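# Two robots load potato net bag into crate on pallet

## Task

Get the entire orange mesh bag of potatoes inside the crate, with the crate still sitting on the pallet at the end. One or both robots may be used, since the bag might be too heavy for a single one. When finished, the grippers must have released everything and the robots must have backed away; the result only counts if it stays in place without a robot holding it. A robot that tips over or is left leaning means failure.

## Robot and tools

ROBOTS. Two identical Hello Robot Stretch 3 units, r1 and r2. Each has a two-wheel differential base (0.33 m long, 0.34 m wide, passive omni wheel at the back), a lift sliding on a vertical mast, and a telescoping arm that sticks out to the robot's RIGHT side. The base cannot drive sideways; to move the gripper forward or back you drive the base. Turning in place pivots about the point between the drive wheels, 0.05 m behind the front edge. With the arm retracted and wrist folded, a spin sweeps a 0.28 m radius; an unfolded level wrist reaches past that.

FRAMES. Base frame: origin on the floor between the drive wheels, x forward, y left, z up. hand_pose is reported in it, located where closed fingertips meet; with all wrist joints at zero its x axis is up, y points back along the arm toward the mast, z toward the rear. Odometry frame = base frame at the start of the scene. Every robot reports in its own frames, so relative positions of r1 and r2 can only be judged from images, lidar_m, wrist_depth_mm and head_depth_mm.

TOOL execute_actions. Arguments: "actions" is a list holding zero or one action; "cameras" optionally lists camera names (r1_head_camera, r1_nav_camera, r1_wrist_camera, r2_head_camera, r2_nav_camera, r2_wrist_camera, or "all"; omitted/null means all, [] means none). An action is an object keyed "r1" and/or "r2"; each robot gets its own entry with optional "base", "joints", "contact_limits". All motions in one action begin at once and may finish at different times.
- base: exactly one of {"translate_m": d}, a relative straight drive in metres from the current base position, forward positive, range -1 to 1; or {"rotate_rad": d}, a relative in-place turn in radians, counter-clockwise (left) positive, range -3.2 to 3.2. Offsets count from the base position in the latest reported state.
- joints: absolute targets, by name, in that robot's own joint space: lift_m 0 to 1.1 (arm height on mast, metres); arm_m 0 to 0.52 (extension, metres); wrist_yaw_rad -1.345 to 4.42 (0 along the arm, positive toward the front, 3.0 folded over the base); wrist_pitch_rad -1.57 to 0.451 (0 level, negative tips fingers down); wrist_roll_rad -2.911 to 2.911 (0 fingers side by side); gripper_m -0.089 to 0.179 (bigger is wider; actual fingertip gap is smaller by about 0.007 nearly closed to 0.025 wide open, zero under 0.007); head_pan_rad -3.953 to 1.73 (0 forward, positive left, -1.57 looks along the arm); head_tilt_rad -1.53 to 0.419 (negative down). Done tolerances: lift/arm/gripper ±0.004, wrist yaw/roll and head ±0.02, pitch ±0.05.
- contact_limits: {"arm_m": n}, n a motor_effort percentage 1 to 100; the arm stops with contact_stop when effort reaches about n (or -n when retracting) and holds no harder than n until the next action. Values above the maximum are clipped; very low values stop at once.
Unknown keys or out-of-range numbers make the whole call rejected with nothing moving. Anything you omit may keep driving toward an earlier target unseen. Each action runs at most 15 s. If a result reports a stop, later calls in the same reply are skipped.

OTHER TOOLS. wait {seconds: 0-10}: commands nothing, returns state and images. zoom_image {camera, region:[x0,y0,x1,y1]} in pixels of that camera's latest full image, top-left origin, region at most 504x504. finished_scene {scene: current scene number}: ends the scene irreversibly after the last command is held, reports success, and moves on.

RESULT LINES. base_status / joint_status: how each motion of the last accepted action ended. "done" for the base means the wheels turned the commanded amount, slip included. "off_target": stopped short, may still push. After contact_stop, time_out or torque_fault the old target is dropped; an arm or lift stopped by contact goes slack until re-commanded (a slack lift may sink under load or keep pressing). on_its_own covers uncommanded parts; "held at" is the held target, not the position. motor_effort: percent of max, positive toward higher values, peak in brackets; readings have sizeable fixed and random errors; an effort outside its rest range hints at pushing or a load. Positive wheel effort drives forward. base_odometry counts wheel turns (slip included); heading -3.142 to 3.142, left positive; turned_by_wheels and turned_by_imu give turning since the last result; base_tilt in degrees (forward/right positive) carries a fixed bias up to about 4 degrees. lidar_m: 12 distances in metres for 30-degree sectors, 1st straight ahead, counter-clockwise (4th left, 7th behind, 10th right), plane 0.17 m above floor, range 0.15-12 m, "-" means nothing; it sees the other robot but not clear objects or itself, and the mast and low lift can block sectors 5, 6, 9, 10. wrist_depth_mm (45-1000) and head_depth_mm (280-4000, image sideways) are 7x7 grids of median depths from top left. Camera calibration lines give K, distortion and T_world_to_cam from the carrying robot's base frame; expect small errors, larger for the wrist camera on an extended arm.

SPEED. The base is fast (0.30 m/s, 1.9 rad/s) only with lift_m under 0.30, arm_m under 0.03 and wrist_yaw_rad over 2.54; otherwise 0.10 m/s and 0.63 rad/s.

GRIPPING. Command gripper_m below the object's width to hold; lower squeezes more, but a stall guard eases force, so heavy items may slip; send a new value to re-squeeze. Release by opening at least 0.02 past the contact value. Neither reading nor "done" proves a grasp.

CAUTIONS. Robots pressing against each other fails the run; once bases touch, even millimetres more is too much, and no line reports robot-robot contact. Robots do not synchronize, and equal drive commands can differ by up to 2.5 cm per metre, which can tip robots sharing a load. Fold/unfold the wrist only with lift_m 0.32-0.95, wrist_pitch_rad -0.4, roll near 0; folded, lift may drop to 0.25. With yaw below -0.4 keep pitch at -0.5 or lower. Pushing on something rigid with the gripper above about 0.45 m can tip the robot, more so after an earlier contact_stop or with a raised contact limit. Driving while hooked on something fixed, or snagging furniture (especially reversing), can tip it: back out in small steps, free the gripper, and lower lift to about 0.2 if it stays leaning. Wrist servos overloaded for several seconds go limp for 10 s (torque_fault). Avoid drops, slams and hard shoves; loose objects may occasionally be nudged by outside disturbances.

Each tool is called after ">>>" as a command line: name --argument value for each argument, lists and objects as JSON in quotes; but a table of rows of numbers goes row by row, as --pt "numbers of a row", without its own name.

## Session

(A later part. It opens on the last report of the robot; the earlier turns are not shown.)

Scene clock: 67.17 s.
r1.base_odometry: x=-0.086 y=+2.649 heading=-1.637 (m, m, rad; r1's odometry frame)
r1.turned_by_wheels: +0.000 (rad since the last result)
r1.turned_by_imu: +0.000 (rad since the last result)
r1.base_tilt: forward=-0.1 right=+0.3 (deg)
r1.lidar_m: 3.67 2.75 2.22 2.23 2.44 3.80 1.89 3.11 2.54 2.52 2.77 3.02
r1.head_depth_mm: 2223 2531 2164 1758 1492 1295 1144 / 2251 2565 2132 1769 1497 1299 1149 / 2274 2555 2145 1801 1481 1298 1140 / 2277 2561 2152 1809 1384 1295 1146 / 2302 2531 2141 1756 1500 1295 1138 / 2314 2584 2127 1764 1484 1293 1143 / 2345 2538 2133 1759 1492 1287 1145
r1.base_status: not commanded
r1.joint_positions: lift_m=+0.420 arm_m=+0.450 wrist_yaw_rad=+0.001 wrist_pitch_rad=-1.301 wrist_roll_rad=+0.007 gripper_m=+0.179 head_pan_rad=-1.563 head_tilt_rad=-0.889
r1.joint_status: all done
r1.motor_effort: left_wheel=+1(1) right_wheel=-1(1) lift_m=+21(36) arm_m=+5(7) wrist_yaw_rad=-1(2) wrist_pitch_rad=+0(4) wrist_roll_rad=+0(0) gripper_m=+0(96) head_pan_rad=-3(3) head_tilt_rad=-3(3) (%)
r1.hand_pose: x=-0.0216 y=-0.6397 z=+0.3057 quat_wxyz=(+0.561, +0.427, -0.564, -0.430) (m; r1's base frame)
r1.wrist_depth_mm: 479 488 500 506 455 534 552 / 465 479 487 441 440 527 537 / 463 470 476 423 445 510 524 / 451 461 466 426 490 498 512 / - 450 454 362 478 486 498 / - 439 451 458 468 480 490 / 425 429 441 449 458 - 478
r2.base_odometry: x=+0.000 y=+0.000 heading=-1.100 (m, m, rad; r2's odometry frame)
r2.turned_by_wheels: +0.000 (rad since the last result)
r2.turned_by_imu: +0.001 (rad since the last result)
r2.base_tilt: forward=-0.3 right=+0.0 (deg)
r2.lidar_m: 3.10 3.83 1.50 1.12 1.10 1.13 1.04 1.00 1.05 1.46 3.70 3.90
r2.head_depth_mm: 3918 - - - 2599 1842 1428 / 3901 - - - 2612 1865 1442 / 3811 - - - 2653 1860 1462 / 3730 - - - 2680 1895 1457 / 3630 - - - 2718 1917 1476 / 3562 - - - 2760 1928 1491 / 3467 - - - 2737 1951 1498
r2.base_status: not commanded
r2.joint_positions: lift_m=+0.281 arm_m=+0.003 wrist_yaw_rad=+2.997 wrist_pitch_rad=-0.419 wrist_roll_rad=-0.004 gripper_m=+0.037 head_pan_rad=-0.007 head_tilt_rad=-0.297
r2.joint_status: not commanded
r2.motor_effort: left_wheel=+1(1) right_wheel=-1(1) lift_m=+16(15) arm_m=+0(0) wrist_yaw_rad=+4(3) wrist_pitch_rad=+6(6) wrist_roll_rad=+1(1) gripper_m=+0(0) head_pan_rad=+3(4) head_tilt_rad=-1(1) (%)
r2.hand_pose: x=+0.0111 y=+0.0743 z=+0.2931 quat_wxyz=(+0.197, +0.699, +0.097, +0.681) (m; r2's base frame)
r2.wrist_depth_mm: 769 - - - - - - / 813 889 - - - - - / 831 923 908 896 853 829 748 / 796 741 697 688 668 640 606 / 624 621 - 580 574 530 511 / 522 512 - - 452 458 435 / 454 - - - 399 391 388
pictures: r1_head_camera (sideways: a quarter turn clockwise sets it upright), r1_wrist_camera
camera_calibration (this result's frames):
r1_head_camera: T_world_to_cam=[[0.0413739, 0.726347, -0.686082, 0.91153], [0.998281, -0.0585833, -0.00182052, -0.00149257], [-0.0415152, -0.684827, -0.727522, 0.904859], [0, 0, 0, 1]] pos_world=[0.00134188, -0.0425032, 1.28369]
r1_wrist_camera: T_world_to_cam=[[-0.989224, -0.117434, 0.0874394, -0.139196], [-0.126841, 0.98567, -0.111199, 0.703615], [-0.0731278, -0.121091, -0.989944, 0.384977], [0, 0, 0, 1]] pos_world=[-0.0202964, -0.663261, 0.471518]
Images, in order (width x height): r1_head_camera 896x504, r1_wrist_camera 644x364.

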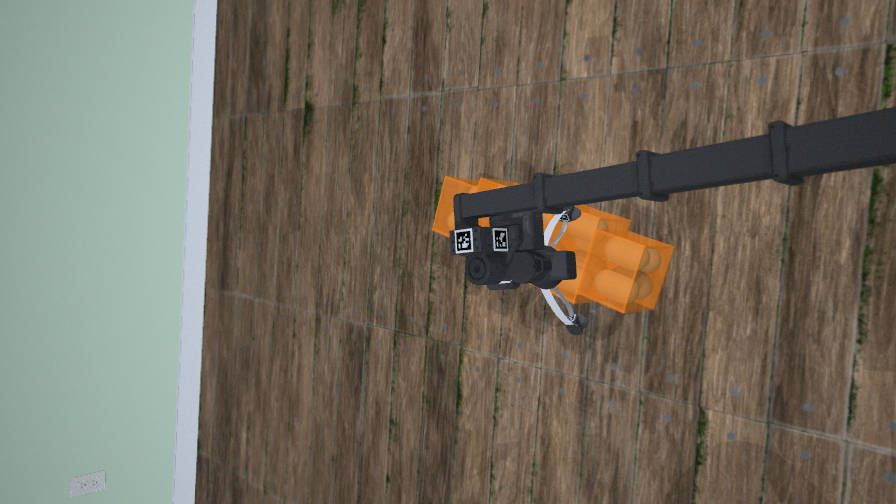

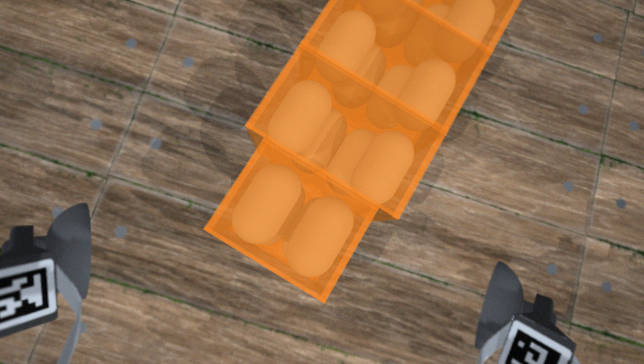

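>>> execute_actions --actions '[{"r1":{"joints":{"arm_m":0.47,"lift_m":0.205}}}]' --cameras '["r1_wrist_camera"]'

>>> execute_actions --actions '[{"r1":{"joints":{"gripper_m":0.0,"lift_m":0.21}}}]' --cameras '[]'

>>> execute_actions --actions '[{"r1":{"joints":{"lift_m":0.23,"arm_m":0.0}}}]' --cameras '["r1_head_camera","r1_wrist_camera"]'

Scene clock: 76.87 s.
r1.base_odometry: x=-0.086 y=+2.649 heading=-1.637 (m, m, rad; r1's odometry frame)
r1.turned_by_wheels: +0.000 (rad since the last result)
r1.turned_by_imu: +0.001 (rad since the last result)
r1.base_tilt: forward=+0.0 right=+0.3 (deg)
r1.lidar_m: 3.68 2.75 2.23 2.22 2.45 3.83 1.89 3.09 2.53 2.52 2.76 3.02
r1.head_depth_mm: 2237 2530 2143 1758 1494 1296 1150 / 2250 2526 2118 1765 1496 1297 1138 / 2262 2574 2131 1746 1493 1296 1164 / 2267 2532 2134 1763 1444 1289 1146 / 2335 2543 2138 1760 1483 1284 1141 / 2336 2538 2164 1748 1485 1286 1138 / 2344 2579 2143 1764 1495 1289 1142
r1.base_status: not commanded
r1.joint_positions: lift_m=+0.206 arm_m=+0.470 wrist_yaw_rad=+0.004 wrist_pitch_rad=-1.295 wrist_roll_rad=+0.012 gripper_m=+0.179 head_pan_rad=-1.563 head_tilt_rad=-0.890
r1.joint_status: all done
r1.motor_effort: left_wheel=+7(14) right_wheel=-8(18) lift_m=+17(22) arm_m=+5(6) wrist_yaw_rad=-4(6) wrist_pitch_rad=-1(1) wrist_roll_rad=-3(3) gripper_m=-1(1) head_pan_rad=-3(3) head_tilt_rad=-3(4) (%)
r1.hand_pose: x=-0.0214 y=-0.6612 z=+0.0912 quat_wxyz=(+0.561, +0.425, -0.566, -0.428) (m; r1's base frame)
r1.wrist_depth_mm: 261 265 268 164 234 196 293 / 256 261 262 175 219 169 290 / 251 255 259 212 206 162 283 / 245 249 141 230 186 162 275 / - 242 137 156 148 264 269 / - 237 136 145 141 259 263 / 231 233 237 137 245 - 260
r2.base_odometry: x=+0.000 y=+0.000 heading=-1.100 (m, m, rad; r2's odometry frame)
r2.turned_by_wheels: +0.000 (rad since the last result)
r2.turned_by_imu: +0.001 (rad since the last result)
r2.base_tilt: forward=-0.4 right=+0.0 (deg)
r2.lidar_m: 2.71 3.85 1.50 1.12 1.10 1.13 1.04 1.00 1.05 1.47 3.69 3.85
r2.head_depth_mm: 3877 - - - 2581 1849 1437 / 3860 - - - 2599 1869 1443 / 3775 - - - 2649 1878 1455 / 3732 - - - 2682 1908 1467 / 3612 - - - 2679 1911 1483 / 3588 - - - 2781 1932 1487 / 3496 - - - 2777 1951 1499
r2.base_status: not commanded
r2.joint_positions: lift_m=+0.281 arm_m=+0.003 wrist_yaw_rad=+2.997 wrist_pitch_rad=-0.419 wrist_roll_rad=-0.004 gripper_m=+0.037 head_pan_rad=-0.007 head_tilt_rad=-0.297
r2.joint_status: not commanded
r2.motor_effort: left_wheel=+1(1) right_wheel=-1(1) lift_m=+15(15) arm_m=+0(0) wrist_yaw_rad=+3(4) wrist_pitch_rad=+6(6) wrist_roll_rad=+1(0) gripper_m=-1(1) head_pan_rad=+4(3) head_tilt_rad=-1(1) (%)
r2.hand_pose: x=+0.0111 y=+0.0743 z=+0.2931 quat_wxyz=(+0.197, +0.699, +0.097, +0.681) (m; r2's base frame)
r2.wrist_depth_mm: 765 - - - - - - / 790 875 - - - - - / 825 920 917 872 869 810 760 / 789 764 703 688 668 633 605 / 620 608 - 569 550 524 508 / 523 504 - - 438 454 432 / 448 - - - 407 396 387
pictures: r1_wrist_camera
camera_calibration (this result's frames):
r1_wrist_camera: T_world_to_cam=[[-0.989625, -0.114647, 0.0865986, -0.120905], [-0.124375, 0.985331, -0.11685, 0.701258], [-0.0719318, -0.126408, -0.989367, 0.166453], [0, 0, 0, 1]] pos_world=[-0.0204585, -0.683792, 0.257095]
Images, in order (width x height): r1_wrist_camera 644x364.

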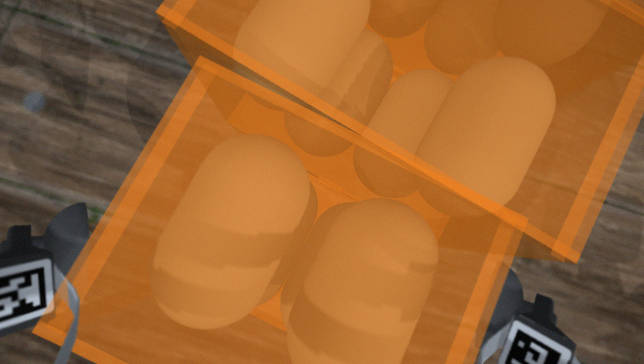

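Scene clock: 79.13 s.
r1.base_odometry: x=-0.086 y=+2.649 heading=-1.637 (m, m, rad; r1's odometry frame)
r1.turned_by_wheels: +0.000 (rad since the last result)
r1.turned_by_imu: +0.000 (rad since the last result)
r1.base_tilt: forward=+0.0 right=+0.2 (deg)
r1.lidar_m: 3.69 2.74 2.23 2.22 2.45 3.83 1.89 3.10 2.53 2.52 2.76 3.02
r1.head_depth_mm: 2247 2521 2164 1753 1485 1292 1147 / 2257 2533 2156 1768 1490 1290 1142 / 2255 2544 2177 1758 1499 1301 1152 / 2277 2550 2147 1757 1420 1298 1140 / 2304 2560 2161 1749 1493 1290 1141 / 2340 2569 2138 1779 1483 1287 1146 / 2339 2606 2116 1748 1483 1296 1146
r1.base_status: not commanded
r1.joint_positions: lift_m=+0.210 arm_m=+0.470 wrist_yaw_rad=-0.004 wrist_pitch_rad=-1.298 wrist_roll_rad=+0.022 gripper_m=+0.030 head_pan_rad=-1.563 head_tilt_rad=-0.890
r1.joint_status: gripper_m off_target (ended at +0.030, target +0.000); the others done
r1.motor_effort: left_wheel=+5(6) right_wheel=-6(9) lift_m=+34(42) arm_m=+5(5) wrist_yaw_rad=+4(4) wrist_pitch_rad=-1(1) wrist_roll_rad=-8(8) gripper_m=-100(100) head_pan_rad=-3(3) head_tilt_rad=-4(3) (%)
r1.hand_pose: x=-0.0218 y=-0.6604 z=+0.0954 quat_wxyz=(+0.556, +0.421, -0.570, -0.434) (m; r1's base frame)
r1.wrist_depth_mm: 265 271 274 170 238 197 301 / 260 265 267 184 223 174 293 / 256 260 264 217 209 167 287 / 250 253 146 228 182 174 281 / 245 247 142 159 152 269 274 / - 241 140 150 146 263 268 / 235 239 241 141 249 - 262
r2.base_odometry: x=+0.000 y=+0.000 heading=-1.100 (m, m, rad; r2's odometry frame)
r2.turned_by_wheels: +0.000 (rad since the last result)
r2.turned_by_imu: +0.000 (rad since the last result)
r2.base_tilt: forward=-0.3 right=-0.1 (deg)
r2.lidar_m: 2.71 3.82 1.50 1.12 1.10 1.14 1.04 1.00 1.05 1.47 3.69 3.87
r2.head_depth_mm: 3868 - - - 2571 1837 1430 / 3908 - - - 2584 1865 1450 / 3771 - - - 2637 1870 1461 / 3766 - - - 2657 1892 1464 / 3673 - - - 2721 1926 1484 / 3592 - - - 2724 1935 1477 / 3501 - - - 2734 1944 1502
r2.base_status: not commanded
r2.joint_positions: lift_m=+0.281 arm_m=+0.003 wrist_yaw_rad=+2.997 wrist_pitch_rad=-0.419 wrist_roll_rad=-0.004 gripper_m=+0.037 head_pan_rad=-0.007 head_tilt_rad=-0.297
r2.joint_status: not commanded
r2.motor_effort: left_wheel=+0(0) right_wheel=-1(1) lift_m=+15(15) arm_m=+0(0) wrist_yaw_rad=+3(3) wrist_pitch_rad=+6(5) wrist_roll_rad=+1(1) gripper_m=+0(0) head_pan_rad=+3(3) head_tilt_rad=-2(1) (%)
r2.hand_pose: x=+0.0111 y=+0.0743 z=+0.2931 quat_wxyz=(+0.197, +0.699, +0.097, +0.681) (m; r2's base frame)
r2.wrist_depth_mm: 785 - - - - - - / 815 861 - - - - - / 872 912 928 872 837 782 763 / 797 757 718 689 657 631 603 / 631 617 - 562 560 538 510 / 525 511 - - 443 458 442 / 452 - - - 405 399 389
pictures: none
No camera images: the call's "cameras" was empty. Leave "cameras" out to get every camera's image.

Scene clock: 83.77 s.
r1.base_odometry: x=-0.086 y=+2.649 heading=-1.637 (m, m, rad; r1's odometry frame)
r1.turned_by_wheels: +0.000 (rad since the last result)
r1.turned_by_imu: +0.000 (rad since the last result)
r1.base_tilt: forward=+0.1 right=+0.3 (deg)
r1.lidar_m: 3.68 2.75 2.23 2.22 2.44 3.80 1.90 3.09 2.54 2.52 2.78 3.00
r1.head_depth_mm: 2241 2519 2150 1756 1502 1292 1143 / 2268 2539 2129 1751 1495 1294 1143 / 2257 2521 2162 1751 1491 1269 1122 / 2308 2545 2131 1744 1479 1230 1083 / 2320 2553 2146 1754 1486 1295 1142 / 2330 2592 2139 1756 1481 1294 1148 / 2350 2570 2157 1748 1490 1290 1141
r1.base_status: not commanded
r1.joint_positions: lift_m=+0.229 arm_m=+0.001 wrist_yaw_rad=+0.006 wrist_pitch_rad=-1.212 wrist_roll_rad=-0.005 gripper_m=+0.031 head_pan_rad=-1.563 head_tilt_rad=-0.890
r1.joint_status: all done
r1.on_its_own: gripper_m is held at +0.028, not at your +0.000, by its stall guard, which is still easing; wrist_pitch_rad is at rest, and its effort (-24) is outside its rest range (-20 to +32)
r1.motor_effort: left_wheel=+0(7) right_wheel=+1(11) lift_m=+53(56) arm_m=-14(16) wrist_yaw_rad=-5(10) wrist_pitch_rad=-24(26) wrist_roll_rad=+5(13) gripper_m=-59(100) head_pan_rad=-3(3) head_tilt_rad=-4(3) (%)
r1.hand_pose: x=-0.0212 y=-0.2139 z=+0.1196 quat_wxyz=(+0.584, +0.405, -0.578, -0.400) (m; r1's base frame)
r1.wrist_depth_mm: 303 311 201 267 268 351 364 / 294 300 191 245 207 337 349 / 282 290 292 235 194 325 334 / 275 280 159 173 298 312 320 / 265 271 152 158 291 302 310 / - 262 149 152 281 290 299 / 247 253 - 151 273 - 287
r2.base_odometry: x=+0.000 y=+0.000 heading=-1.100 (m, m, rad; r2's odometry frame)
r2.turned_by_wheels: +0.000 (rad since the last result)
r2.turned_by_imu: +0.001 (rad since the last result)
r2.base_tilt: forward=-0.3 right=+0.0 (deg)
r2.lidar_m: 2.93 3.81 1.50 1.12 1.10 1.14 1.04 1.00 1.05 1.46 3.71 3.87
r2.head_depth_mm: 3948 - - - 2570 1838 1434 / 3909 - - - 2633 1857 1450 / 3770 - - - 2638 1866 1465 / 3702 - - - 2657 1904 1463 / 3614 - - - 2698 1914 1485 / 3547 - - - 2742 1944 1483 / 3495 - - - 2814 1949 1496
r2.base_status: not commanded
r2.joint_positions: lift_m=+0.281 arm_m=+0.003 wrist_yaw_rad=+2.997 wrist_pitch_rad=-0.419 wrist_roll_rad=-0.004 gripper_m=+0.037 head_pan_rad=-0.007 head_tilt_rad=-0.297
r2.joint_status: not commanded
r2.motor_effort: left_wheel=+1(1) right_wheel=-1(1) lift_m=+15(15) arm_m=+0(0) wrist_yaw_rad=+4(3) wrist_pitch_rad=+5(6) wrist_roll_rad=+1(1) gripper_m=+0(0) head_pan_rad=+3(4) head_tilt_rad=-2(2) (%)
r2.hand_pose: x=+0.0111 y=+0.0743 z=+0.2931 quat_wxyz=(+0.197, +0.699, +0.097, +0.681) (m; r2's base frame)
r2.wrist_depth_mm: 756 - - - - - - / 801 901 - - - - - / 851 933 936 865 853 804 753 / 776 751 699 696 672 632 612 / 636 601 - 580 554 534 512 / 525 522 - - 445 455 441 / 448 - - - 404 400 384
pictures: r1_head_camera (sideways: a quarter turn clockwise sets it upright), r1_wrist_camera
camera_calibration (this result's frames):
r1_head_camera: T_world_to_cam=[[0.0415207, 0.727021, -0.685359, 0.910587], [0.998269, -0.0587902, -0.00188646, -0.00140665], [-0.0416638, -0.684094, -0.728203, 0.905745], [0, 0, 0, 1]] pos_world=[0.00133286, -0.042484, 1.28364]
r1_wrist_camera: T_world_to_cam=[[-0.986929, -0.12515, 0.101536, -0.0758407], [-0.143316, 0.969711, -0.197792, 0.269827], [-0.073707, -0.209758, -0.974971, 0.23155], [0, 0, 0, 1]] pos_world=[-0.019112, -0.222576, 0.286825]
Images, in order (width x height): r1_head_camera 896x504, r1_wrist_camera 644x364.

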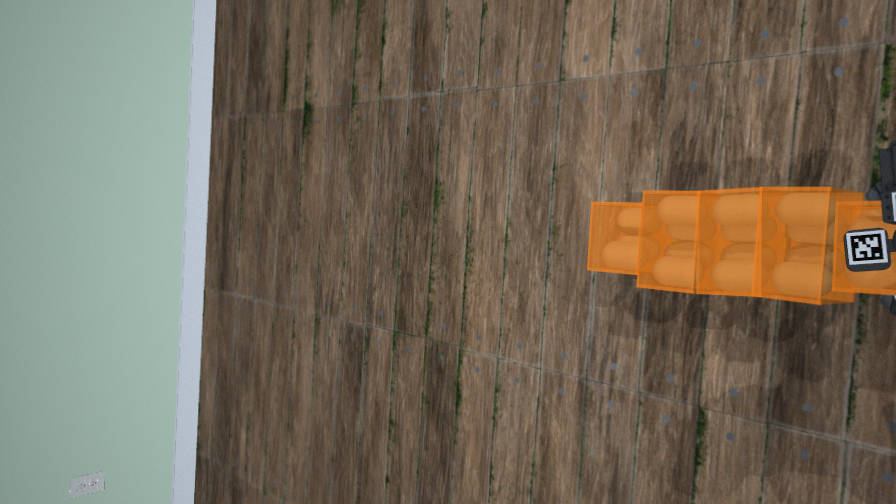

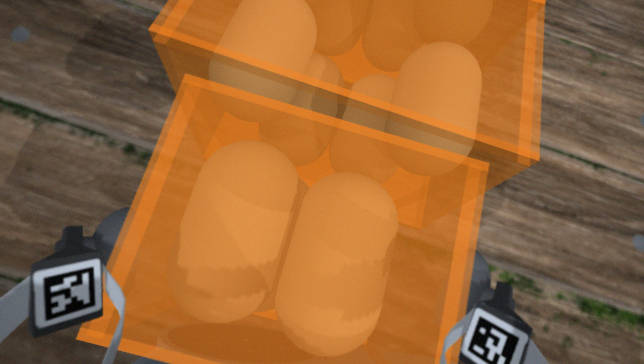

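>>> execute_actions --actions '[]'

Scene clock: 95.63 s.
r1.base_odometry: x=-0.086 y=+2.649 heading=-1.637 (m, m, rad; r1's odometry frame)
r1.turned_by_wheels: +0.000 (rad since the last result)
r1.turned_by_imu: +0.001 (rad since the last result)
r1.base_tilt: forward=+0.1 right=+0.3 (deg)
r1.lidar_m: 3.68 2.75 2.23 2.23 2.45 3.80 1.89 3.09 2.53 2.52 2.79 3.02
r1.head_depth_mm: 2270 2522 2136 1754 1489 1301 1150 / 2277 2531 2156 1766 1480 1292 1145 / 2268 2524 2150 1756 1486 1272 1129 / 2299 2556 2137 1751 1495 1231 1086 / 2312 2533 2157 1754 1491 1277 1137 / 2322 2574 2140 1756 1483 1294 1141 / 2349 2591 2126 1746 1481 1292 1138
r1.base_status: not commanded
r1.joint_positions: lift_m=+0.229 arm_m=+0.001 wrist_yaw_rad=+0.007 wrist_pitch_rad=-1.212 wrist_roll_rad=-0.009 gripper_m=+0.101 head_pan_rad=-1.563 head_tilt_rad=-0.890
r1.joint_status: all done
r1.on_its_own: gripper_m is held at +0.100, not at your +0.000, by its stall guard, which is still easing; wrist_pitch_rad is at rest, and its effort (-24) is outside its rest range (-20 to +32)
r1.motor_effort: left_wheel=+0(7) right_wheel=+1(11) lift_m=+53(56) arm_m=-14(16) wrist_yaw_rad=-8(10) wrist_pitch_rad=-24(26) wrist_roll_rad=+7(13) gripper_m=-26(100) head_pan_rad=-3(3) head_tilt_rad=-3(3) (%)
r1.hand_pose: x=-0.0212 y=-0.2139 z=+0.1196 quat_wxyz=(+0.585, +0.407, -0.577, -0.399) (m; r1's base frame)
r1.wrist_depth_mm: 303 310 207 268 269 350 365 / 292 300 191 245 209 337 350 / 282 290 291 234 194 325 337 / 273 280 159 172 299 313 322 / 267 271 153 159 294 300 308 / - 260 149 153 281 291 298 / 246 253 - 152 272 - 288
r2.base_odometry: x=+0.000 y=+0.000 heading=-1.100 (m, m, rad; r2's odometry frame)
r2.turned_by_wheels: +0.000 (rad since the last result)
r2.turned_by_imu: +0.002 (rad since the last result)
r2.base_tilt: forward=-0.4 right=-0.1 (deg)
r2.lidar_m: 3.08 3.83 1.50 1.12 1.10 1.14 1.03 1.00 1.05 1.47 3.70 3.87
r2.head_depth_mm: 3855 - - - 2580 1845 1426 / 3827 - - - 2590 1860 1449 / 3821 - - - 2637 1875 1455 / 3743 - - - 2660 1903 1464 / 3651 - - - 2733 1918 1479 / 3530 - - - 2729 1927 1490 / 3480 - - - 2800 1945 1504
r2.base_status: not commanded
r2.joint_positions: lift_m=+0.281 arm_m=+0.003 wrist_yaw_rad=+2.997 wrist_pitch_rad=-0.419 wrist_roll_rad=-0.004 gripper_m=+0.037 head_pan_rad=-0.007 head_tilt_rad=-0.297
r2.joint_status: not commanded
r2.motor_effort: left_wheel=+1(1) right_wheel=-1(1) lift_m=+15(15) arm_m=+0(0) wrist_yaw_rad=+3(3) wrist_pitch_rad=+6(6) wrist_roll_rad=+1(1) gripper_m=+0(0) head_pan_rad=+3(4) head_tilt_rad=-1(2) (%)
r2.hand_pose: x=+0.0111 y=+0.0743 z=+0.2931 quat_wxyz=(+0.197, +0.699, +0.097, +0.681) (m; r2's base frame)
r2.wrist_depth_mm: 781 - - - - - - / 814 881 - - - - - / 847 938 923 869 837 817 750 / 775 750 723 694 662 633 592 / 631 607 - 584 552 524 509 / 529 514 - - 437 442 436 / 454 - - - 402 394 381
pictures: r1_head_camera (sideways: a quarter turn clockwise sets it upright), r1_nav_camera (sideways: a quarter turn counterclockwise sets it upright), r1_wrist_camera, r2_head_camera (sideways: a quarter turn clockwise sets it upright), r2_nav_camera (sideways: a quarter turn counterclockwise sets it upright), r2_wrist_camera
camera_calibration (this result's frames):
r1_head_camera: T_world_to_cam=[[0.0415207, 0.727021, -0.685359, 0.910587], [0.998269, -0.0587902, -0.00188645, -0.00140667], [-0.0416638, -0.684094, -0.728203, 0.905745], [0, 0, 0, 1]] pos_world=[0.00133286, -0.042484, 1.28364]
r1_nav_camera: T_world_to_cam=[[-0.046987, -0.821656, 0.568043, -0.697298], [-0.99834, 0.0196602, -0.054142, 0.127155], [0.0333183, -0.569644, -0.821216, 1.01809], [0, 0, 0, 1]] pos_world=[0.0602593, 0.0045079, 1.23905]
r1_wrist_camera: T_world_to_cam=[[-0.986185, -0.129786, 0.102933, -0.0769197], [-0.148151, 0.969025, -0.197592, 0.269548], [-0.0740996, -0.210112, -0.974865, 0.231462], [0, 0, 0, 1]] pos_world=[-0.0187719, -0.222549, 0.286822]
r2_head_camera: T_world_to_cam=[[-0.289465, 0.0651139, -0.954971, 1.26254], [0.0440107, 0.997534, 0.0546758, -0.0722716], [0.956176, -0.0262023, -0.291617, 0.333903], [0, 0, 0, 1]] pos_world=[0.0493715, -0.00136657, 1.30701]
r2_nav_camera: T_world_to_cam=[[0.246792, -0.028772, 0.968641, -1.21046], [-0.0354482, -0.999158, -0.0206469, 0.0751986], [0.96842, -0.0292411, -0.247604, 0.279329], [0, 0, 0, 1]] pos_world=[0.0308898, 0.0484758, 1.24322]
r2_wrist_camera: T_world_to_cam=[[0.982078, -0.167593, -0.0862331, 0.038472], [-0.165945, -0.551931, -0.817211, 0.312408], [0.0893642, 0.816875, -0.56985, 0.271965], [0, 0, 0, 1]] pos_world=[-0.0102439, -0.0432855, 0.4136]
Images, in order (width x height): r1_head_camera 896x504, r1_nav_camera 672x504, r1_wrist_camera 644x364, r2_head_camera 896x504, r2_nav_camera 672x504, r2_wrist_camera 644x364.

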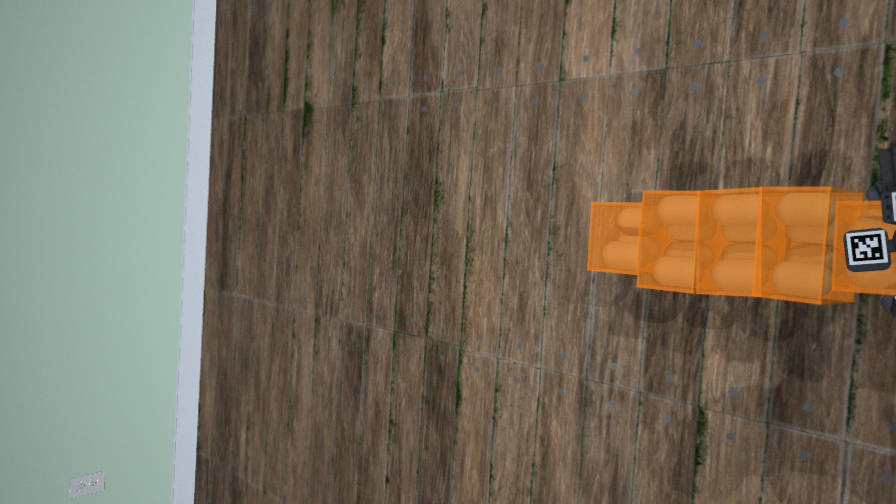

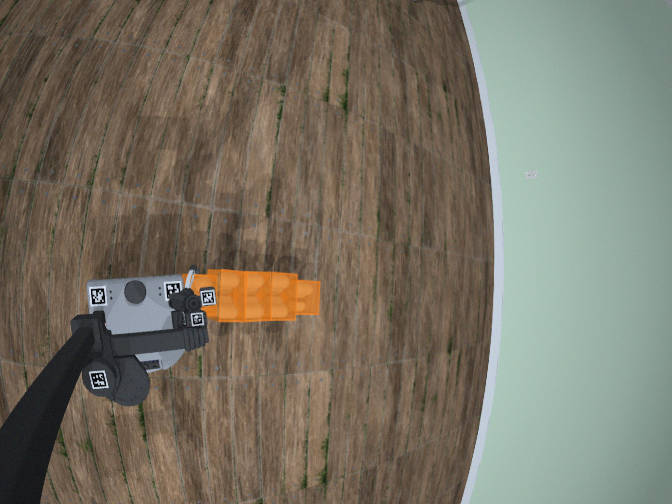

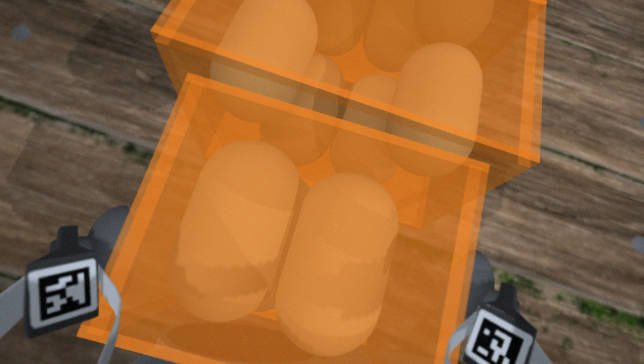

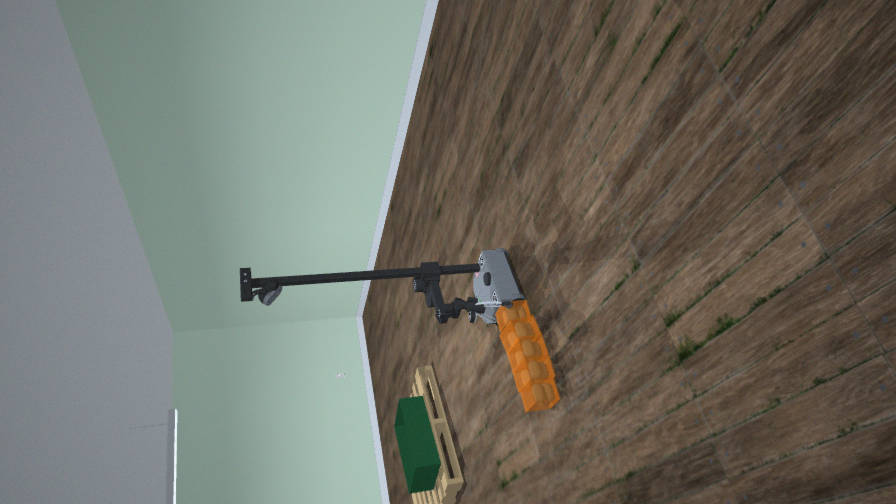

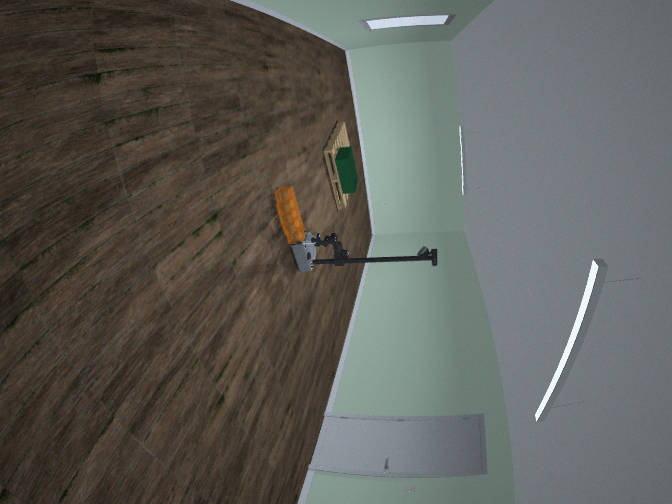

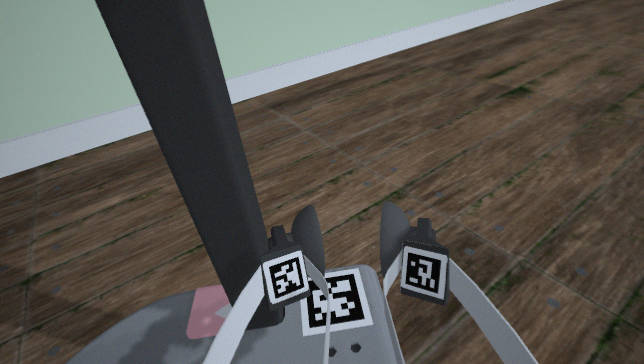

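>>> execute_actions --actions '[{"r1":{"joints":{"gripper_m":0.179}},"r2":{"base":{"translate_m":1.0}}}]' --cameras '[]'

>>> execute_actions --actions '[{"r1":{"joints":{"lift_m":0.45,"wrist_pitch_rad":-1.5}},"r2":{"base":{"translate_m":0.27}}}]' --cameras '[]'

>>> execute_actions --actions '[{"r1":{"base":{"rotate_rad":1.57}},"r2":{"base":{"rotate_rad":0.645}}}]' --cameras '[]'

>>> execute_actions --actions '[{"r1":{"base":{"translate_m":0.56}},"r2":{"base":{"translate_m":0.9}}}]' --cameras '[]'

>>> execute_actions --actions '[{"r1":{"base":{"rotate_rad":-1.575},"joints":{"arm_m":0.45}},"r2":{"joints":{"lift_m":0.5,"head_pan_rad":-0.8,"head_tilt_rad":-0.6}}}]' --cameras '["r1_head_camera","r1_wrist_camera","r2_head_camera","r2_nav_camera"]'

Scene clock: 116.40 s.
r1.base_odometry: x=-0.086 y=+2.649 heading=-1.637 (m, m, rad; r1's odometry frame)
r1.turned_by_wheels: +0.000 (rad since the last result)
r1.turned_by_imu: +0.001 (rad since the last result)
r1.base_tilt: forward=+0.1 right=+0.2 (deg)
r1.lidar_m: 3.69 2.75 2.22 2.22 2.45 3.82 1.89 3.10 2.53 2.51 2.76 2.04
r1.head_depth_mm: 2261 2487 2150 1761 1500 1300 1147 / 2246 2529 2135 1758 1499 1295 1145 / 2284 2567 2149 1755 1489 1276 1138 / 2301 2524 2129 1758 1496 1238 1091 / 2315 2568 2133 1759 1488 1283 1145 / 2315 2563 2131 1762 1487 1292 1143 / 2342 2599 2148 1750 1482 1297 1144
r1.base_status: not commanded
r1.joint_positions: lift_m=+0.230 arm_m=+0.001 wrist_yaw_rad=+0.000 wrist_pitch_rad=-1.300 wrist_roll_rad=+0.003 gripper_m=+0.179 head_pan_rad=-1.563 head_tilt_rad=-0.890
r1.joint_status: all done
r1.motor_effort: left_wheel=+1(0) right_wheel=+0(1) lift_m=+44(54) arm_m=-5(13) wrist_yaw_rad=-2(8) wrist_pitch_rad=+0(24) wrist_roll_rad=+2(7) gripper_m=+0(95) head_pan_rad=-3(3) head_tilt_rad=-3(3) (%)
r1.hand_pose: x=-0.0216 y=-0.1911 z=+0.1150 quat_wxyz=(+0.562, +0.427, -0.563, -0.429) (m; r1's base frame)
r1.wrist_depth_mm: 282 290 188 236 207 318 326 / 278 283 286 236 194 310 318 / 272 276 173 188 235 302 309 / 268 271 166 172 290 296 304 / - 267 165 167 283 291 297 / - 259 265 172 278 285 291 / 251 - - - - - 284
r2.base_odometry: x=+0.454 y=-0.891 heading=-1.100 (m, m, rad; r2's odometry frame)
r2.turned_by_wheels: +0.000 (rad since the last result)
r2.turned_by_imu: +0.009 (rad since the last result)
r2.base_tilt: forward=-0.4 right=-0.1 (deg)
r2.lidar_m: 1.93 3.74 2.14 1.61 1.58 1.63 1.94 1.89 1.98 2.78 3.23 3.37
r2.head_depth_mm: 3460 3730 3944 3940 2557 1843 1437 / 3844 - - - 2603 1860 1444 / 3817 - - - 2648 1878 1455 / 3758 - - - 2359 1875 1465 / 3621 - - - 2320 1910 1480 / 3610 - - - 2733 1914 1487 / 3506 - - - 2769 1946 1493
r2.base_status: done
r2.joint_positions: lift_m=+0.281 arm_m=+0.003 wrist_yaw_rad=+2.997 wrist_pitch_rad=-0.418 wrist_roll_rad=-0.004 gripper_m=+0.037 head_pan_rad=-0.007 head_tilt_rad=-0.297
r2.joint_status: not commanded
r2.motor_effort: left_wheel=-1(14) right_wheel=+0(5) lift_m=+15(16) arm_m=+0(0) wrist_yaw_rad=+3(5) wrist_pitch_rad=+6(6) wrist_roll_rad=+1(1) gripper_m=+1(0) head_pan_rad=+4(3) head_tilt_rad=-1(2) (%)
r2.hand_pose: x=+0.0110 y=+0.0744 z=+0.2931 quat_wxyz=(+0.196, +0.699, +0.097, +0.681) (m; r2's base frame)
r2.wrist_depth_mm: - - - - - - - / - - - - - - - / - - 911 892 814 800 752 / 797 749 720 701 689 639 600 / 639 614 578 589 562 526 513 / 519 509 - - 446 457 439 / 452 - - - 411 398 390
pictures: none
No camera images: the call's "cameras" was empty. Leave "cameras" out to get every camera's image.

Scene clock: 119.23 s.
r1.base_odometry: x=-0.086 y=+2.649 heading=-1.637 (m, m, rad; r1's odometry frame)
r1.turned_by_wheels: +0.000 (rad since the last result)
r1.turned_by_imu: +0.000 (rad since the last result)
r1.base_tilt: forward=+0.0 right=+0.4 (deg)
r1.lidar_m: 3.68 2.75 2.22 2.23 2.44 3.82 1.89 3.10 2.53 2.52 2.76 1.77
r1.head_depth_mm: 2258 2510 2174 1768 1497 1297 1148 / 2246 2551 2163 1753 1505 1295 1164 / 2270 2525 2152 1766 1481 1265 1184 / 2271 2534 2158 1761 1486 1232 1094 / 2330 2545 2141 1768 1492 1293 1141 / 2337 2592 2159 1771 1492 1292 1138 / 2377 2627 2154 1748 1487 1286 1143
r1.base_status: not commanded
r1.joint_positions: lift_m=+0.450 arm_m=+0.001 wrist_yaw_rad=+0.003 wrist_pitch_rad=-1.496 wrist_roll_rad=+0.002 gripper_m=+0.179 head_pan_rad=-1.563 head_tilt_rad=-0.890
r1.joint_status: all done
r1.motor_effort: left_wheel=+1(0) right_wheel=+0(0) lift_m=+44(53) arm_m=-5(6) wrist_yaw_rad=-3(29) wrist_pitch_rad=-1(35) wrist_roll_rad=+2(24) gripper_m=+0(3) head_pan_rad=-2(3) head_tilt_rad=-3(4) (%)
r1.hand_pose: x=-0.0216 y=-0.1409 z=+0.3310 quat_wxyz=(+0.519, +0.481, -0.518, -0.481) (m; r1's base frame)
r1.wrist_depth_mm: 461 467 476 423 486 494 501 / 468 475 477 428 492 502 513 / 468 473 481 377 496 504 507 / 477 477 483 468 503 501 513 / - 481 489 - - 515 521 / - 489 493 - - 518 518 / 487 494 489 - - - 531
r2.base_odometry: x=+0.576 y=-1.132 heading=-1.100 (m, m, rad; r2's odometry frame)
r2.turned_by_wheels: +0.000 (rad since the last result)
r2.turned_by_imu: +0.003 (rad since the last result)
r2.base_tilt: forward=-0.4 right=-0.1 (deg)
r2.lidar_m: 1.79 3.49 2.32 1.73 1.71 1.77 2.19 2.13 2.23 3.17 3.09 3.24
r2.head_depth_mm: 3340 3554 3772 3805 2566 1841 1436 / 3725 - - - 2617 1866 1444 / 3798 - - - 2604 1880 1451 / 3698 - - 3701 2500 1879 1466 / 3642 - - - 2427 1874 1480 / 3561 - - - 2741 1840 1498 / 3527 - - 3863 2733 1956 1503
r2.base_status: done
r2.joint_positions: lift_m=+0.281 arm_m=+0.003 wrist_yaw_rad=+2.997 wrist_pitch_rad=-0.418 wrist_roll_rad=-0.004 gripper_m=+0.037 head_pan_rad=-0.007 head_tilt_rad=-0.297
r2.joint_status: not commanded
r2.motor_effort: left_wheel=-1(13) right_wheel=+0(5) lift_m=+16(16) arm_m=+0(0) wrist_yaw_rad=+3(3) wrist_pitch_rad=+6(5) wrist_roll_rad=+1(1) gripper_m=+0(1) head_pan_rad=+3(4) head_tilt_rad=-1(1) (%)
r2.hand_pose: x=+0.0110 y=+0.0744 z=+0.2932 quat_wxyz=(+0.196, +0.699, +0.097, +0.681) (m; r2's base frame)
r2.wrist_depth_mm: - - - - - - - / - - - - - - - / - - 949 875 827 815 759 / 790 762 703 681 664 638 609 / 632 609 571 581 565 530 510 / 521 519 - - 437 459 433 / 456 - - - 407 394 382
pictures: none
No camera images: the call's "cameras" was empty. Leave "cameras" out to get every camera's image.

Scene clock: 122.67 s.
r1.base_odometry: x=-0.086 y=+2.649 heading=-0.067 (m, m, rad; r1's odometry frame)
r1.turned_by_wheels: +1.570 (rad since the last result)
r1.turned_by_imu: +1.570 (rad since the last result)
r1.base_tilt: forward=+0.2 right=+0.0 (deg)
r1.lidar_m: 2.22 2.44 3.82 1.89 3.10 2.53 2.52 2.76 1.77 3.67 2.76 2.23
r1.head_depth_mm: 3312 2763 2161 1752 1495 1293 1142 / 3266 2729 2138 1774 1491 1299 1163 / 3353 2738 2137 1773 1489 1299 1181 / 3345 2738 2151 1758 1488 1291 1174 / 3378 2765 2137 1747 1482 1294 1140 / 3389 2733 2151 1773 1484 1295 1138 / 3399 2707 2149 1776 1490 1290 1147
r1.base_status: done
r1.joint_positions: lift_m=+0.450 arm_m=+0.001 wrist_yaw_rad=+0.003 wrist_pitch_rad=-1.496 wrist_roll_rad=+0.003 gripper_m=+0.179 head_pan_rad=-1.563 head_tilt_rad=-0.890
r1.joint_status: not commanded
r1.motor_effort: left_wheel=-6(11) right_wheel=+3(12) lift_m=+43(45) arm_m=-5(5) wrist_yaw_rad=-3(4) wrist_pitch_rad=-1(1) wrist_roll_rad=+2(2) gripper_m=+0(0) head_pan_rad=-3(3) head_tilt_rad=-3(4) (%)
r1.hand_pose: x=-0.0216 y=-0.1408 z=+0.3310 quat_wxyz=(+0.518, +0.481, -0.518, -0.481) (m; r1's base frame)
r1.wrist_depth_mm: 464 468 472 477 483 497 505 / 467 470 479 487 493 498 506 / 465 473 482 487 497 501 512 / 466 481 489 491 503 508 515 / - 484 489 - - 416 518 / - 485 490 - - 399 418 / 487 495 495 - - - 470
r2.base_odometry: x=+0.576 y=-1.132 heading=-0.455 (m, m, rad; r2's odometry frame)
r2.turned_by_wheels: +0.645 (rad since the last result)
r2.turned_by_imu: +0.653 (rad since the last result)
r2.base_tilt: forward=-0.3 right=-0.1 (deg)
r2.lidar_m: 3.48 2.10 1.70 1.69 1.85 2.14 2.13 2.33 3.14 3.10 3.42 1.80
r2.head_depth_mm: 3847 - - 3852 2584 1777 1434 / 3874 - - 3575 2625 1795 1448 / 3774 - - - 2641 1888 1453 / 3772 - - - 2694 1906 1461 / 3703 - - - 2703 1908 1485 / 3567 - - - 2744 1939 1490 / 3442 3774 3708 3626 2802 1941 1502
r2.base_status: done
r2.joint_positions: lift_m=+0.281 arm_m=+0.003 wrist_yaw_rad=+2.997 wrist_pitch_rad=-0.418 wrist_roll_rad=-0.004 gripper_m=+0.037 head_pan_rad=-0.007 head_tilt_rad=-0.297
r2.joint_status: not commanded
r2.motor_effort: left_wheel=-3(13) right_wheel=+2(6) lift_m=+16(15) arm_m=+0(0) wrist_yaw_rad=+4(3) wrist_pitch_rad=+6(6) wrist_roll_rad=+1(1) gripper_m=+0(0) head_pan_rad=+2(3) head_tilt_rad=-1(1) (%)
r2.hand_pose: x=+0.0110 y=+0.0744 z=+0.2932 quat_wxyz=(+0.196, +0.699, +0.097, +0.681) (m; r2's base frame)
r2.wrist_depth_mm: - - - - - - - / - - - - - - - / - - 906 887 833 778 738 / 793 757 717 701 679 647 615 / 641 624 582 568 571 527 515 / 521 518 - - 436 460 439 / 446 - - - 403 389 383
pictures: none
No camera images: the call's "cameras" was empty. Leave "cameras" out to get every camera's image.

Scene clock: 129.27 s.
r1.base_odometry: x=+0.473 y=+2.611 heading=-0.067 (m, m, rad; r1's odometry frame)
r1.turned_by_wheels: +0.000 (rad since the last result)
r1.turned_by_imu: +0.005 (rad since the last result)
r1.base_tilt: forward=+0.2 right=+0.3 (deg)
r1.lidar_m: 1.67 1.83 2.88 1.96 1.98 3.07 3.05 1.70 3.80 3.76 2.04 1.68
r1.head_depth_mm: 3326 2785 2137 1768 1488 1292 1144 / 3450 2782 2152 1768 1495 1299 1161 / 3414 2767 2130 1742 1500 1300 1184 / 3458 2774 2140 1769 1489 1296 1171 / 3436 2729 2123 1765 1484 1295 1145 / 3480 2723 2143 1769 1482 1288 1142 / 3461 2742 2158 1758 1484 1296 1145
r1.base_status: done
r1.joint_positions: lift_m=+0.450 arm_m=+0.001 wrist_yaw_rad=+0.003 wrist_pitch_rad=-1.496 wrist_roll_rad=+0.003 gripper_m=+0.179 head_pan_rad=-1.563 head_tilt_rad=-0.890
r1.joint_status: not commanded
r1.motor_effort: left_wheel=-1(3) right_wheel=+1(6) lift_m=+44(43) arm_m=-5(5) wrist_yaw_rad=-2(4) wrist_pitch_rad=-1(1) wrist_roll_rad=+2(2) gripper_m=+1(0) head_pan_rad=-3(3) head_tilt_rad=-4(3) (%)
r1.hand_pose: x=-0.0216 y=-0.1408 z=+0.3310 quat_wxyz=(+0.518, +0.481, -0.518, -0.481) (m; r1's base frame)
r1.wrist_depth_mm: 464 470 473 484 488 495 502 / 462 468 478 488 493 497 505 / 470 476 478 489 500 501 511 / 472 478 487 495 504 508 514 / - 484 489 - - 518 520 / - 487 493 - - 517 522 / 484 490 499 - - - 530
r2.base_odometry: x=+1.385 y=-1.527 heading=-0.455 (m, m, rad; r2's odometry frame)
r2.turned_by_wheels: +0.000 (rad since the last result)
r2.turned_by_imu: +0.008 (rad since the last result)
r2.base_tilt: forward=-0.3 right=-0.1 (deg)
r2.lidar_m: 3.76 1.90 1.55 1.54 1.69 2.66 3.03 3.35 3.25 3.23 1.72 2.61
r2.head_depth_mm: 3605 - - 3841 2562 1849 1431 / 3538 - - - 2578 1851 1451 / 3801 - - - 2642 1879 1447 / 3722 - - - 2670 1892 1468 / 3670 - - - 2708 1921 1471 / 3508 - - - 2725 1923 1487 / 3222 3373 3411 3324 2803 1962 1501
r2.base_status: done
r2.joint_positions: lift_m=+0.281 arm_m=+0.003 wrist_yaw_rad=+2.998 wrist_pitch_rad=-0.418 wrist_roll_rad=-0.004 gripper_m=+0.037 head_pan_rad=-0.007 head_tilt_rad=-0.297
r2.joint_status: not commanded
r2.motor_effort: left_wheel=-3(10) right_wheel=+1(6) lift_m=+16(16) arm_m=+0(0) wrist_yaw_rad=+3(3) wrist_pitch_rad=+6(6) wrist_roll_rad=+1(1) gripper_m=-1(1) head_pan_rad=+3(3) head_tilt_rad=-1(1) (%)
r2.hand_pose: x=+0.0110 y=+0.0744 z=+0.2932 quat_wxyz=(+0.196, +0.699, +0.097, +0.681) (m; r2's base frame)
r2.wrist_depth_mm: - - - - - - - / - - - - - - - / - - 933 867 847 778 758 / 795 738 711 684 664 641 612 / 636 617 582 580 547 529 512 / 519 515 - - 444 457 439 / 449 - - - 405 393 390
pictures: none
No camera images: the call's "cameras" was empty. Leave "cameras" out to get every camera's image.

Scene clock: 133.77 s.
r1.base_odometry: x=+0.473 y=+2.611 heading=-1.642 (m, m, rad; r1's odometry frame)
r1.turned_by_wheels: -1.575 (rad since the last result)
r1.turned_by_imu: -1.585 (rad since the last result)
r1.base_tilt: forward=+0.1 right=+0.4 (deg)
r1.lidar_m: 3.77 2.06 1.68 1.67 1.83 2.81 1.95 1.98 3.09 3.05 1.70 3.82
r1.head_depth_mm: 2751 2733 2157 1748 1491 1289 1143 / 2756 2734 2144 1773 1491 1291 1153 / 2825 2753 2157 1807 1514 1285 1133 / 2839 2727 2152 1837 1451 1293 1142 / 2846 2713 2143 1771 1450 1293 1137 / 2838 2751 2121 1741 1491 1293 1142 / 2875 2742 2001 1752 1477 1287 1135
r1.base_status: done
r1.joint_positions: lift_m=+0.450 arm_m=+0.450 wrist_yaw_rad=+0.001 wrist_pitch_rad=-1.497 wrist_roll_rad=+0.005 gripper_m=+0.179 head_pan_rad=-1.563 head_tilt_rad=-0.890
r1.joint_status: all done
r1.motor_effort: left_wheel=+1(7) right_wheel=-1(4) lift_m=+43(45) arm_m=+5(5) wrist_yaw_rad=-2(3) wrist_pitch_rad=-1(1) wrist_roll_rad=+1(2) gripper_m=+0(0) head_pan_rad=-3(3) head_tilt_rad=-3(4) (%)
r1.hand_pose: x=-0.0216 y=-0.5894 z=+0.3310 quat_wxyz=(+0.517, +0.480, -0.519, -0.482) (m; r1's base frame)
r1.wrist_depth_mm: 461 467 473 479 487 491 502 / 467 468 477 486 493 497 501 / 471 478 479 483 493 502 508 / 472 479 489 490 502 507 511 / - 481 488 497 505 510 517 / - 492 496 503 508 516 517 / 485 492 501 508 512 - 528
r2.base_odometry: x=+1.385 y=-1.527 heading=-0.455 (m, m, rad; r2's odometry frame)
r2.turned_by_wheels: +0.000 (rad since the last result)
r2.turned_by_imu: +0.001 (rad since the last result)
r2.base_tilt: forward=-0.3 right=-0.1 (deg)
r2.lidar_m: 3.74 1.90 1.55 1.54 1.70 2.66 3.03 3.32 3.26 3.22 1.72 2.61
r2.head_depth_mm: 3119 3424 1826 2006 1742 1415 1189 / 3455 3782 3312 1939 1767 1420 1190 / 3844 - 3367 2327 1778 1351 1196 / - - 3374 2338 1776 1367 1203 / - - 3460 2356 1807 1440 1211 / - - 3443 2352 1800 1447 1208 / - - 2969 2389 1809 1458 1210
r2.base_status: not commanded
r2.joint_positions: lift_m=+0.499 arm_m=+0.003 wrist_yaw_rad=+2.998 wrist_pitch_rad=-0.418 wrist_roll_rad=-0.004 gripper_m=+0.037 head_pan_rad=-0.793 head_tilt_rad=-0.592
r2.joint_status: all done
r2.motor_effort: left_wheel=-3(3) right_wheel=+1(2) lift_m=+40(40) arm_m=+0(0) wrist_yaw_rad=+4(2) wrist_pitch_rad=+5(6) wrist_roll_rad=+1(1) gripper_m=-1(0) head_pan_rad=-2(32) head_tilt_rad=-3(21) (%)
r2.hand_pose: x=+0.0110 y=+0.0744 z=+0.5121 quat_wxyz=(+0.196, +0.699, +0.097, +0.681) (m; r2's base frame)
r2.wrist_depth_mm: - - - - - - - / - - - - - - - / - - - - - - - / - - - - - 943 933 / 953 938 868 868 840 798 780 / 782 763 765 706 671 691 664 / 665 665 654 630 615 583 581
pictures: r1_head_camera (sideways: a quarter turn clockwise sets it upright), r1_wrist_camera, r2_head_camera (sideways: a quarter turn clockwise sets it upright), r2_nav_camera (sideways: a quarter turn counterclockwise sets it upright)
camera_calibration (this result's frames):
r1_head_camera: T_world_to_cam=[[0.0415203, 0.727021, -0.685359, 0.910587], [0.998269, -0.0587897, -0.00188647, -0.00140665], [-0.0416635, -0.684094, -0.728203, 0.905745], [0, 0, 0, 1]] pos_world=[0.00133288, -0.042484, 1.28364]
r1_wrist_camera: T_world_to_cam=[[-0.988906, -0.13441, 0.06323, -0.137536], [-0.128981, 0.988143, 0.0832897, 0.593869], [-0.0736753, 0.0742103, -0.994517, 0.53269], [0, 0, 0, 1]] pos_world=[-0.0201666, -0.644845, 0.489002]
r2_head_camera: T_world_to_cam=[[-0.345013, 0.440103, -0.829021, 1.09856], [0.746846, 0.6637, 0.0415247, -0.0594191], [0.568496, -0.604824, -0.557674, 0.682481], [0, 0, 0, 1]] pos_world=[0.0354068, -0.0312626, 1.2938]
r2_nav_camera: T_world_to_cam=[[0.344665, -0.388395, 0.854608, -1.06225], [-0.735244, -0.677705, -0.0114719, 0.0675162], [0.583628, -0.624392, -0.519146, 0.635045], [0, 0, 0, 1]] pos_world=[0.0451297, 0.0297027, 1.23826]
Images, in order (width x height): r1_head_camera 896x504, r1_wrist_camera 644x364, r2_head_camera 896x504, r2_nav_camera 672x504.

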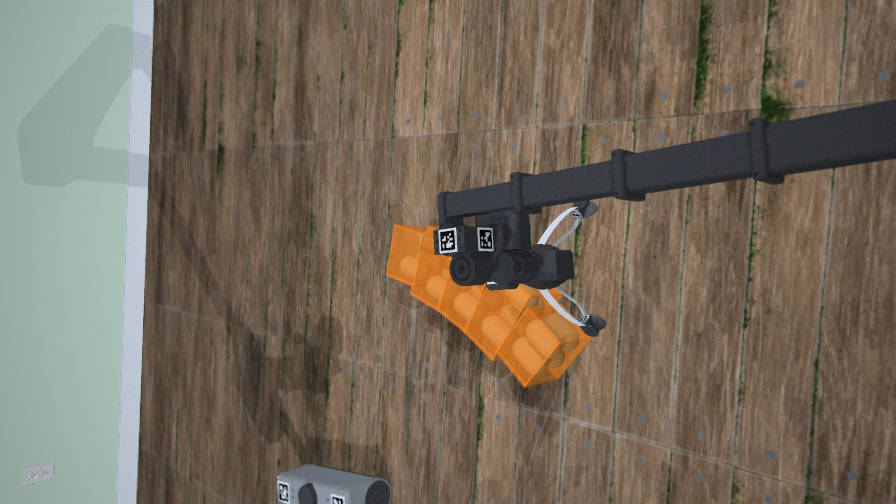

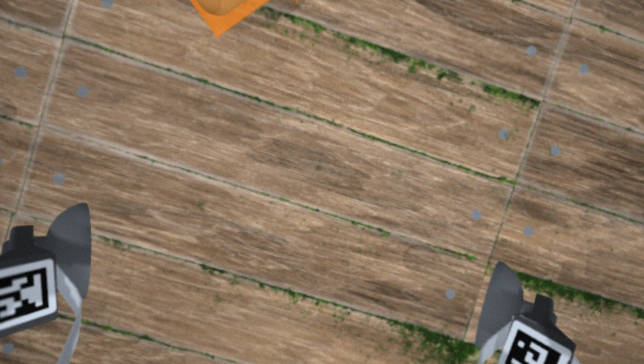

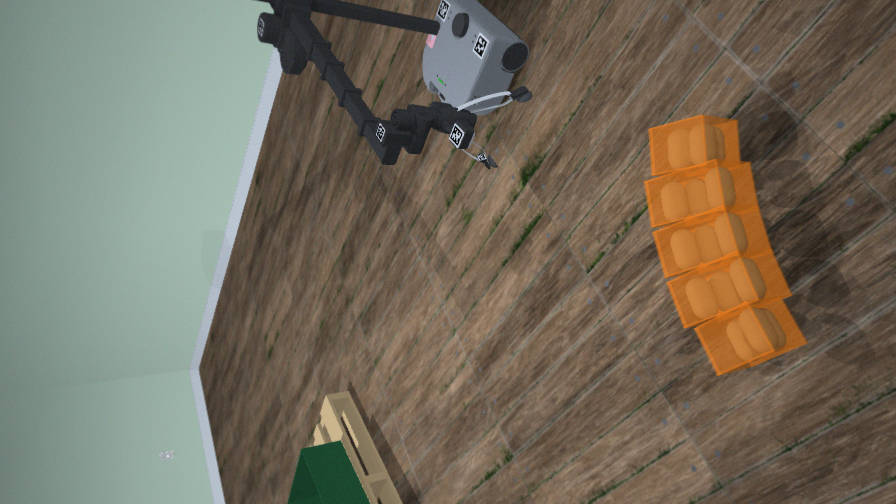

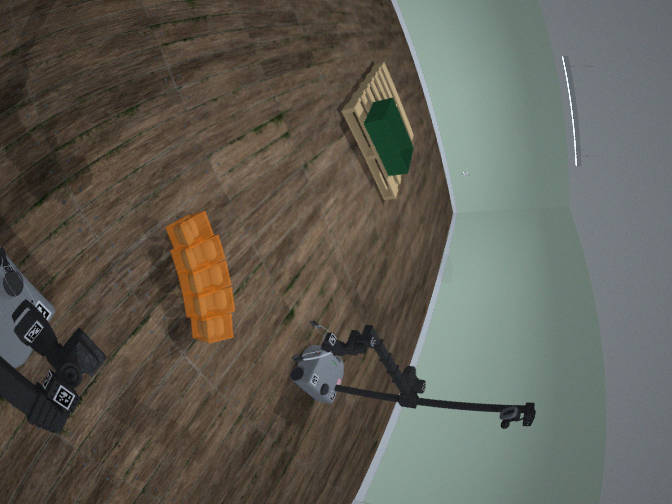

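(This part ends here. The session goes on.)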